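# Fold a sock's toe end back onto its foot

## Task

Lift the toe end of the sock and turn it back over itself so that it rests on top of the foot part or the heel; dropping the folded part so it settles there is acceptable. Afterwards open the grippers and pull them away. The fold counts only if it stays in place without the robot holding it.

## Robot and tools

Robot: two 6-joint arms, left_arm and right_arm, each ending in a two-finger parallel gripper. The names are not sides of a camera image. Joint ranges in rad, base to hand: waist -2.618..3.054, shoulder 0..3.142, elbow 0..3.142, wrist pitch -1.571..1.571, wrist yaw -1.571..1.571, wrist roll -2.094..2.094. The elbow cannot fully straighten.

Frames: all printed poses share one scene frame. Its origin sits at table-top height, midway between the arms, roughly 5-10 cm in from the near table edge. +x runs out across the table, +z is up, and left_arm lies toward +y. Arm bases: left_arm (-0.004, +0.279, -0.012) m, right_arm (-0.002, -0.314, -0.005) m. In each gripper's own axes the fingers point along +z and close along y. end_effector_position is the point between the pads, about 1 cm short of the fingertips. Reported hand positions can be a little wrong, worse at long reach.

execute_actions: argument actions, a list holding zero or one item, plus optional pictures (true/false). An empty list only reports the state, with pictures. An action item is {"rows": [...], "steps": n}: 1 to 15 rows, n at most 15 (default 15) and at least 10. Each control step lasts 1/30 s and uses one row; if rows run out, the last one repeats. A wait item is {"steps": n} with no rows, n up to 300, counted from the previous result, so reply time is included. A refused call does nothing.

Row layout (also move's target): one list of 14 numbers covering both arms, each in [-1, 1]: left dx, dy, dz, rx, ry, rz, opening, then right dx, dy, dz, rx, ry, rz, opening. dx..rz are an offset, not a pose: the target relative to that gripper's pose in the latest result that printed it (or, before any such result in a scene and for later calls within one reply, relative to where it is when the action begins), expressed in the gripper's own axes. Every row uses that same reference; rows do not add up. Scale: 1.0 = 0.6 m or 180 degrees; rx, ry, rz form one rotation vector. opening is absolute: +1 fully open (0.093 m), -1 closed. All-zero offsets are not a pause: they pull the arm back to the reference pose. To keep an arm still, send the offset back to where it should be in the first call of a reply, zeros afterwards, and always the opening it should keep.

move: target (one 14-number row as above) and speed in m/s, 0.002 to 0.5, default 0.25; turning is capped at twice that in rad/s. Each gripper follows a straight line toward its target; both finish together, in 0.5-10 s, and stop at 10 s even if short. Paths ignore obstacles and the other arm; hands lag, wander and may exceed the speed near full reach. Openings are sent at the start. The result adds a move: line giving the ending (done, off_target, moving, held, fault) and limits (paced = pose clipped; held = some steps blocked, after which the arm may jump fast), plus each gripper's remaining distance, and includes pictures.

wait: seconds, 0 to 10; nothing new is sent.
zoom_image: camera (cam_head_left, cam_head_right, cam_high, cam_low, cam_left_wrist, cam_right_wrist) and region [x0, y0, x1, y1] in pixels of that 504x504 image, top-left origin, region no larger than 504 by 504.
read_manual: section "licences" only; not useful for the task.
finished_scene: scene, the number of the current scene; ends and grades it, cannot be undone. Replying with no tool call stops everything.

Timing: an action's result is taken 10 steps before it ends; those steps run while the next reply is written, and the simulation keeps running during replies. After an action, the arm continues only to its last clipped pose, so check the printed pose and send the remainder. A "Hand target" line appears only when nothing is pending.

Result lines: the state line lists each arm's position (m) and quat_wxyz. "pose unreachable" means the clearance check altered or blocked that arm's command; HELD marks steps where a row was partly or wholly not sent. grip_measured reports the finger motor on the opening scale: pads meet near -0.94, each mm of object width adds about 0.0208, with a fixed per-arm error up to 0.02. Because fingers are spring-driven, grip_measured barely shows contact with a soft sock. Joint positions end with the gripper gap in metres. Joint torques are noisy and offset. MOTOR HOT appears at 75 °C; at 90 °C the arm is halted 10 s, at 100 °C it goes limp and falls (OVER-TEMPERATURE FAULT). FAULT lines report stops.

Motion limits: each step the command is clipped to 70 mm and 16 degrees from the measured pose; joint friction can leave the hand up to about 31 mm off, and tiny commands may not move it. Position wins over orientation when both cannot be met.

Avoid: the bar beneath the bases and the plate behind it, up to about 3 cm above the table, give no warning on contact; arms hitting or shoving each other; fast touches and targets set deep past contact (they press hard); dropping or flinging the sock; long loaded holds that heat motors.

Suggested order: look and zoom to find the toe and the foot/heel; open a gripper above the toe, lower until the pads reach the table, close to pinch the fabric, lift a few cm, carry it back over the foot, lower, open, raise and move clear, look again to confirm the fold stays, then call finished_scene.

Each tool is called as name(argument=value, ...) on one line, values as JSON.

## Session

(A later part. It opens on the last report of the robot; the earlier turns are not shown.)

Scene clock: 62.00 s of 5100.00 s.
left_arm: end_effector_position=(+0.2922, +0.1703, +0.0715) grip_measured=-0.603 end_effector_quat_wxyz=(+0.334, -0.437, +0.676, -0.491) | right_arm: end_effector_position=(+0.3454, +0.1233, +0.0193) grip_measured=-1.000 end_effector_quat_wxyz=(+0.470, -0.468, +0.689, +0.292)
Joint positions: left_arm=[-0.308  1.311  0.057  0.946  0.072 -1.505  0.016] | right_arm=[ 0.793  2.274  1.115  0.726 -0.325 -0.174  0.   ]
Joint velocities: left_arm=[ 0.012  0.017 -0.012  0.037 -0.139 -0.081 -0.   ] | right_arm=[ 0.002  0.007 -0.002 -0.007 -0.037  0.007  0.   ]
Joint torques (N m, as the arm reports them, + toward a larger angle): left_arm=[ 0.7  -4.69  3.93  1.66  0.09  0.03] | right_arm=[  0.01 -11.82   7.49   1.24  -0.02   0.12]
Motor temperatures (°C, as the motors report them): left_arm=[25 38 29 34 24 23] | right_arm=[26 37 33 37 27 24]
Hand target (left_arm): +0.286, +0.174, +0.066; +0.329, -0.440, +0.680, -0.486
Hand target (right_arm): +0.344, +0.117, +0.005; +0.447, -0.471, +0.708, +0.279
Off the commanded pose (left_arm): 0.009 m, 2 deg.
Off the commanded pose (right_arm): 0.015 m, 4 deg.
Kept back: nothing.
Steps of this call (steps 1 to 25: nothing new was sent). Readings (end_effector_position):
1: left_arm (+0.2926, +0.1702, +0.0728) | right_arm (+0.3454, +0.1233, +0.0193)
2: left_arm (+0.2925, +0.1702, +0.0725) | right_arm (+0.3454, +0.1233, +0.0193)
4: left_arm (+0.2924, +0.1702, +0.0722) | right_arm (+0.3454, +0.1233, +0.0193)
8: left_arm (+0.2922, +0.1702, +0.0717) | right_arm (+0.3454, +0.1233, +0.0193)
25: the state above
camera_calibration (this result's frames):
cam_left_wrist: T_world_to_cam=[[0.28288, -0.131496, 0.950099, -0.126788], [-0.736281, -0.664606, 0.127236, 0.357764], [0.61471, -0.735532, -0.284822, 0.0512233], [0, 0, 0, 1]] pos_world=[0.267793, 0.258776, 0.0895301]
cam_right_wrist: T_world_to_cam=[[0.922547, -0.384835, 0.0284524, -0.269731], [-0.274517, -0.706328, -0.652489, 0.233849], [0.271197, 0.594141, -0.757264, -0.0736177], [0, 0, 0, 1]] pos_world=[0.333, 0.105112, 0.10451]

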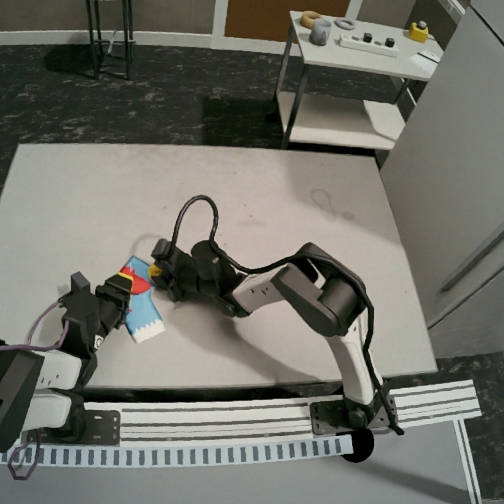

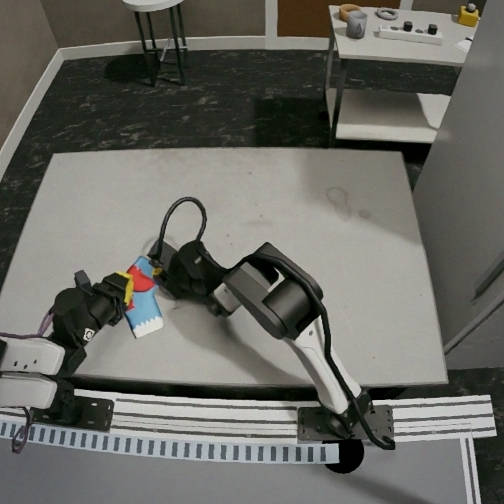

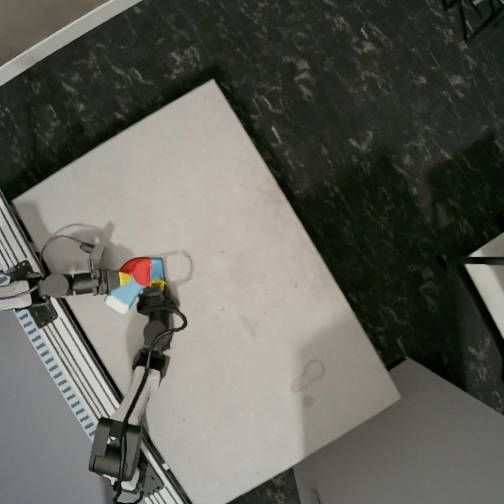

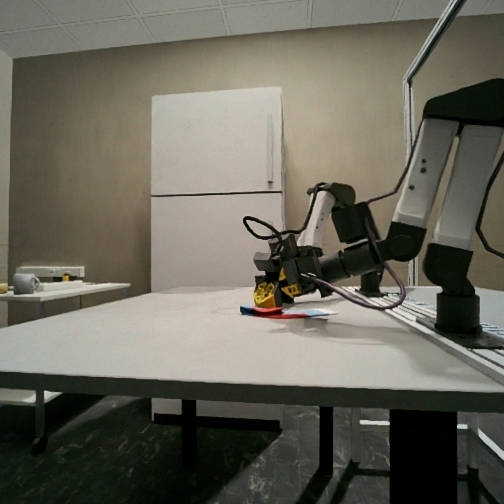

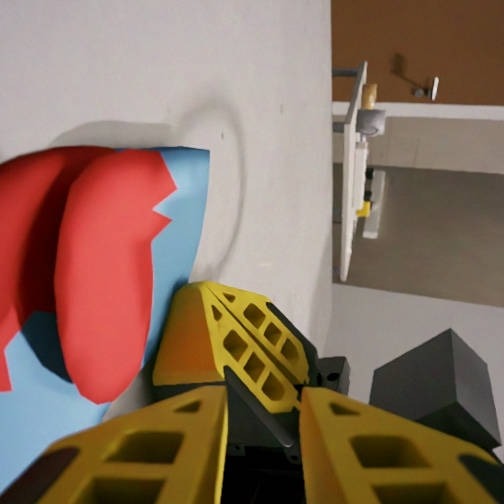

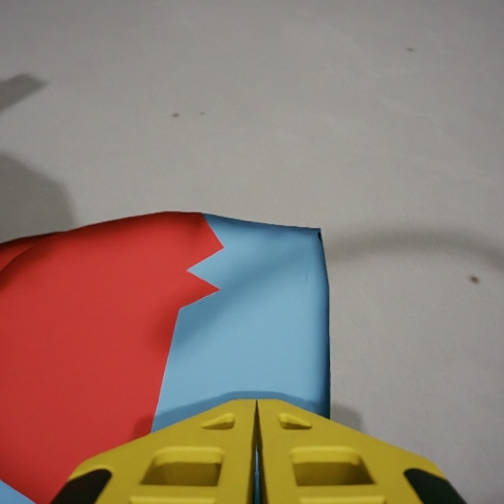

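move(target=[-0.15, -0.2, 0, 0, 0, 0, -0.6, -0.1, 0, -0.07, 0, 0, 0, -1], speed=0.15)

Scene clock: 64.23 s of 5100.00 s.
left_arm: end_effector_position=(+0.3531, +0.2350, +0.1877) grip_measured=-0.603 end_effector_quat_wxyz=(+0.336, -0.436, +0.674, -0.492) | right_arm: end_effector_position=(+0.3375, +0.1161, +0.0985) grip_measured=-1.000 end_effector_quat_wxyz=(+0.481, -0.467, +0.682, +0.294)
Joint positions: left_arm=[ 0.074  1.092  0.548  0.212  0.434 -1.382  0.016] | right_arm=[ 0.793  2.034  1.1    0.527 -0.325 -0.174  0.   ]
Joint velocities: left_arm=[-0.002  0.017  0.012  0.037  0.037  0.037 -0.   ] | right_arm=[ 0.002  0.017 -0.007  0.022 -0.066  0.037  0.   ]
Joint torques (N m, as the arm reports them, + toward a larger angle): left_arm=[ 0.63 -1.97 10.29  1.59  0.17  0.09] | right_arm=[ -0.34 -11.34   6.56   1.67  -0.18   0.08]
Motor temperatures (°C, as the motors report them): left_arm=[25 38 30 34 24 23] | right_arm=[26 38 33 37 27 24]
Hand target (left_arm): +0.357, +0.237, +0.190; +0.334, -0.437, +0.676, -0.491
Hand target (right_arm): +0.336, +0.110, +0.091; +0.470, -0.468, +0.689, +0.292
Off the commanded pose (left_arm): 0.006 m, 0 deg.
Off the commanded pose (right_arm): 0.010 m, 1 deg.
Kept back: nothing.
move: done
camera_calibration (this result's frames):
cam_left_wrist: T_world_to_cam=[[0.275654, -0.130134, 0.952407, -0.244099], [-0.7362, -0.665653, 0.122125, 0.432009], [0.618081, -0.734827, -0.279295, 0.0920679], [0, 0, 0, 1]] pos_world=[0.328427, 0.323457, 0.205437]
cam_right_wrist: T_world_to_cam=[[0.922046, -0.385235, 0.0377487, -0.268148], [-0.262617, -0.69423, -0.670133, 0.274554], [0.284365, 0.60798, -0.741281, -0.0149023], [0, 0, 0, 1]] pos_world=[0.323585, 0.0963639, 0.183063]

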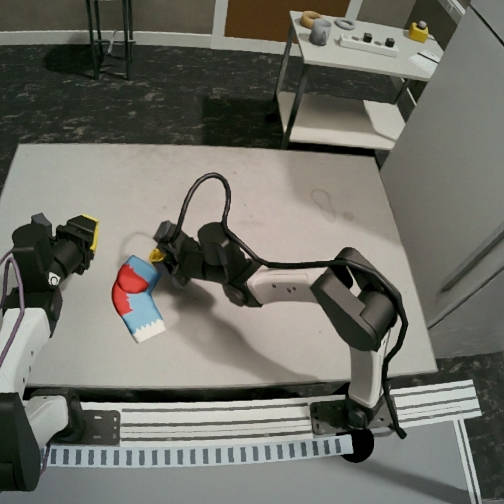

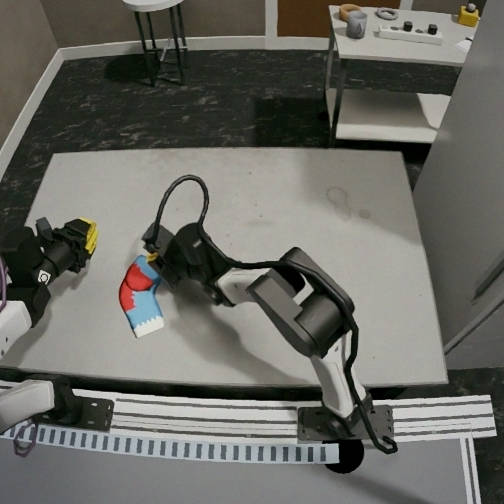

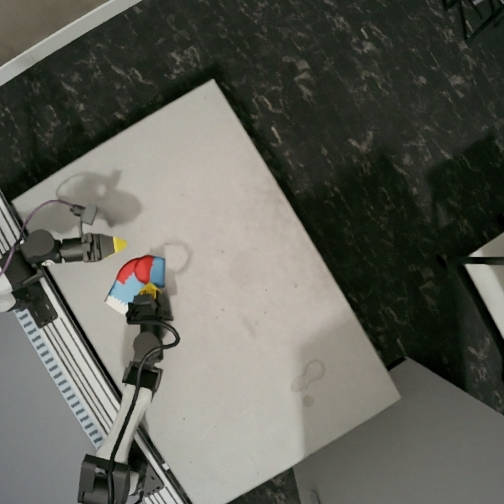

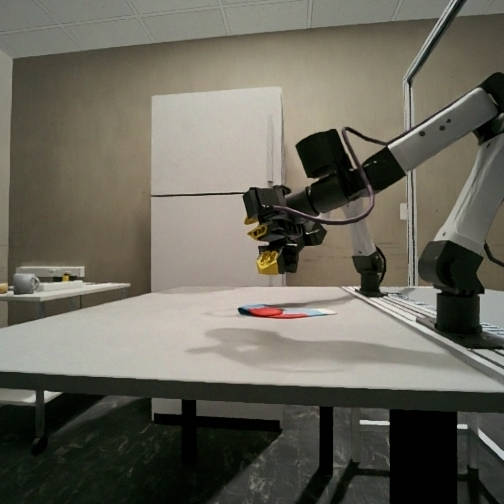

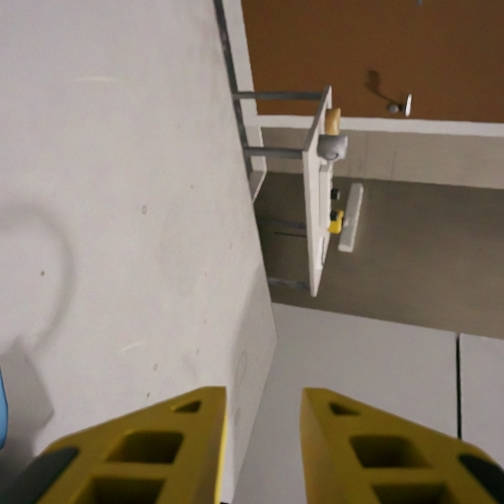

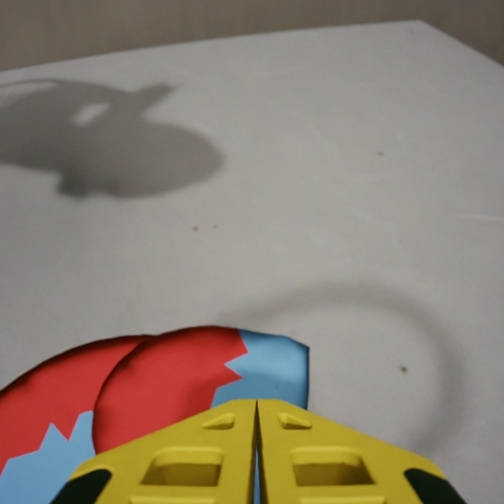

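The fold stays. Retreat the right arm further.

move(target=[-0.08, 0, 0, 0, 0, 0, -0.6, 0, -0.1, -0.33, 0, 0, 0, -1], speed=0.25)

Scene clock: 66.07 s of 5100.00 s.
left_arm: end_effector_position=(+0.3658, +0.2758, +0.1834) grip_measured=-0.603 end_effector_quat_wxyz=(+0.333, -0.439, +0.675, -0.491) | right_arm: end_effector_position=(+0.3187, -0.0746, +0.1788) grip_measured=-1.000 end_effector_quat_wxyz=(+0.488, -0.464, +0.679, +0.293)
Joint positions: left_arm=[ 0.25   1.191  0.605  0.21   0.598 -1.314  0.016] | right_arm=[ 0.349  1.419  0.769  0.148 -0.721 -0.392  0.   ]
Joint velocities: left_arm=[ 0.007 -0.022  0.007  0.066  0.022  0.037 -0.001] | right_arm=[-0.007 -0.002 -0.002 -0.037 -0.022  0.007  0.   ]
Joint torques (N m, as the arm reports them, + toward a larger angle): left_arm=[ 0.6  -2.68 10.42  1.67  0.21  0.05] | right_arm=[-0.23 -6.06  8.11  1.57 -0.24  0.04]
Motor temperatures (°C, as the motors report them): left_arm=[25 37 30 34 24 23] | right_arm=[26 38 34 37 27 24]
Hand target (left_arm): +0.372, +0.279, +0.189; +0.337, -0.436, +0.674, -0.492
Hand target (right_arm): +0.316, -0.076, +0.175; +0.482, -0.465, +0.681, +0.296
Off the commanded pose (left_arm): 0.009 m, 1 deg.
Off the commanded pose (right_arm): 0.006 m, 1 deg.
Kept back: nothing.
move: done
camera_calibration (this result's frames):
cam_left_wrist: T_world_to_cam=[[0.285419, -0.126819, 0.949975, -0.242183], [-0.733935, -0.666358, 0.131553, 0.466735], [0.61634, -0.734768, -0.283268, 0.114382], [0, 0, 0, 1]] pos_world=[0.341179, 0.364344, 0.201068]
cam_right_wrist: T_world_to_cam=[[0.919359, -0.390837, 0.0450011, -0.328123], [-0.258276, -0.685874, -0.680345, 0.192093], [0.296769, 0.613859, -0.731509, 0.160725], [0, 0, 0, 1]] pos_world=[0.303578, -0.095153, 0.263027]

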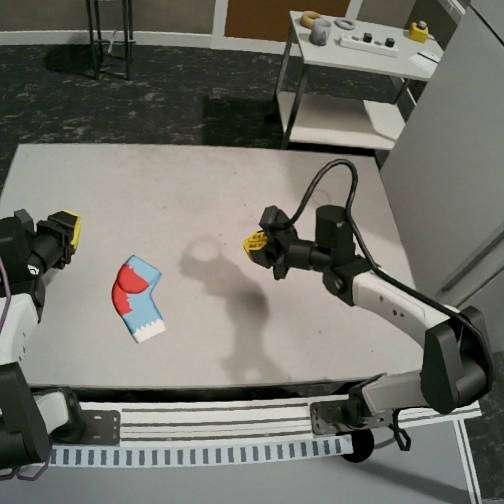

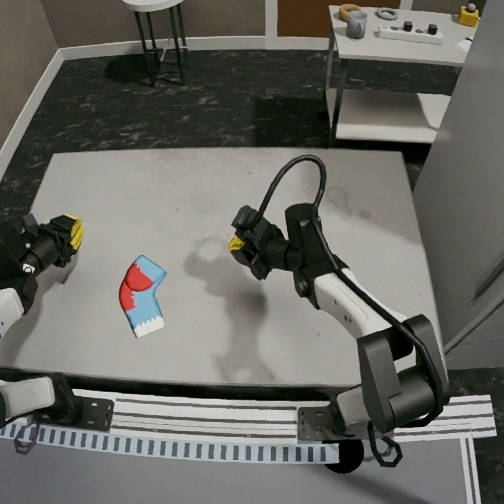

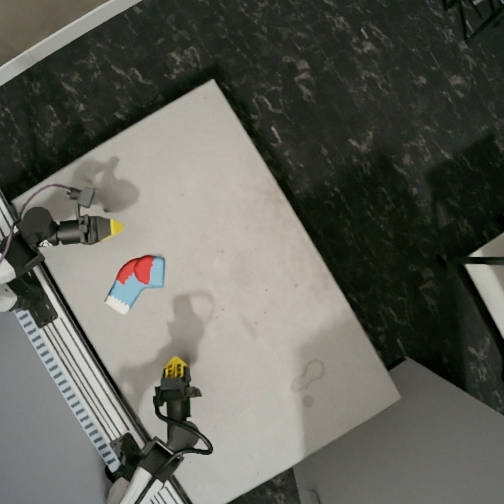

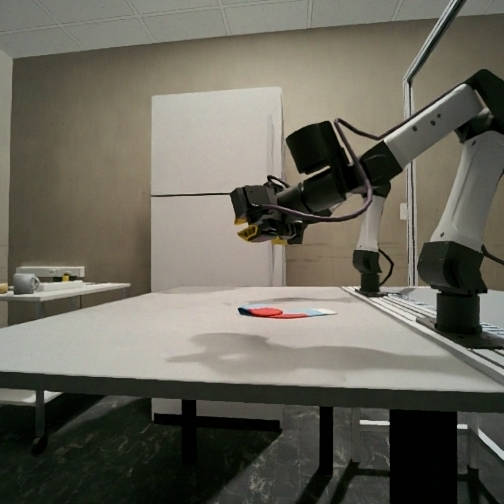

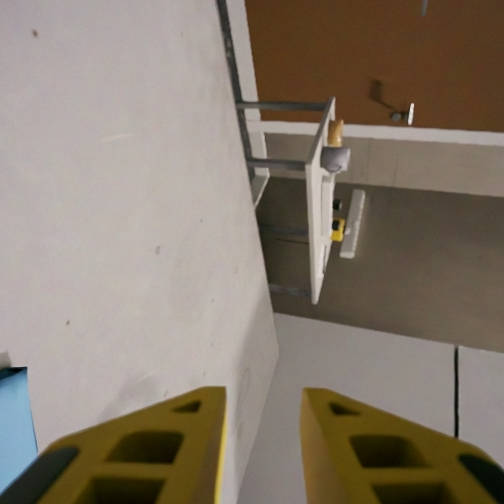

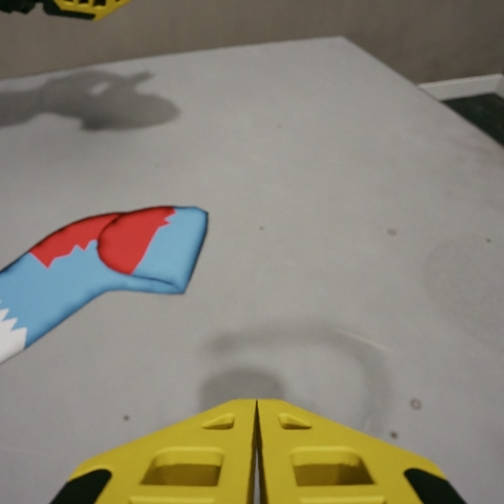

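The toe lies flat on the heel and both arms are clear.

finished_scene(scene=2)

The scene is finished: the task was done.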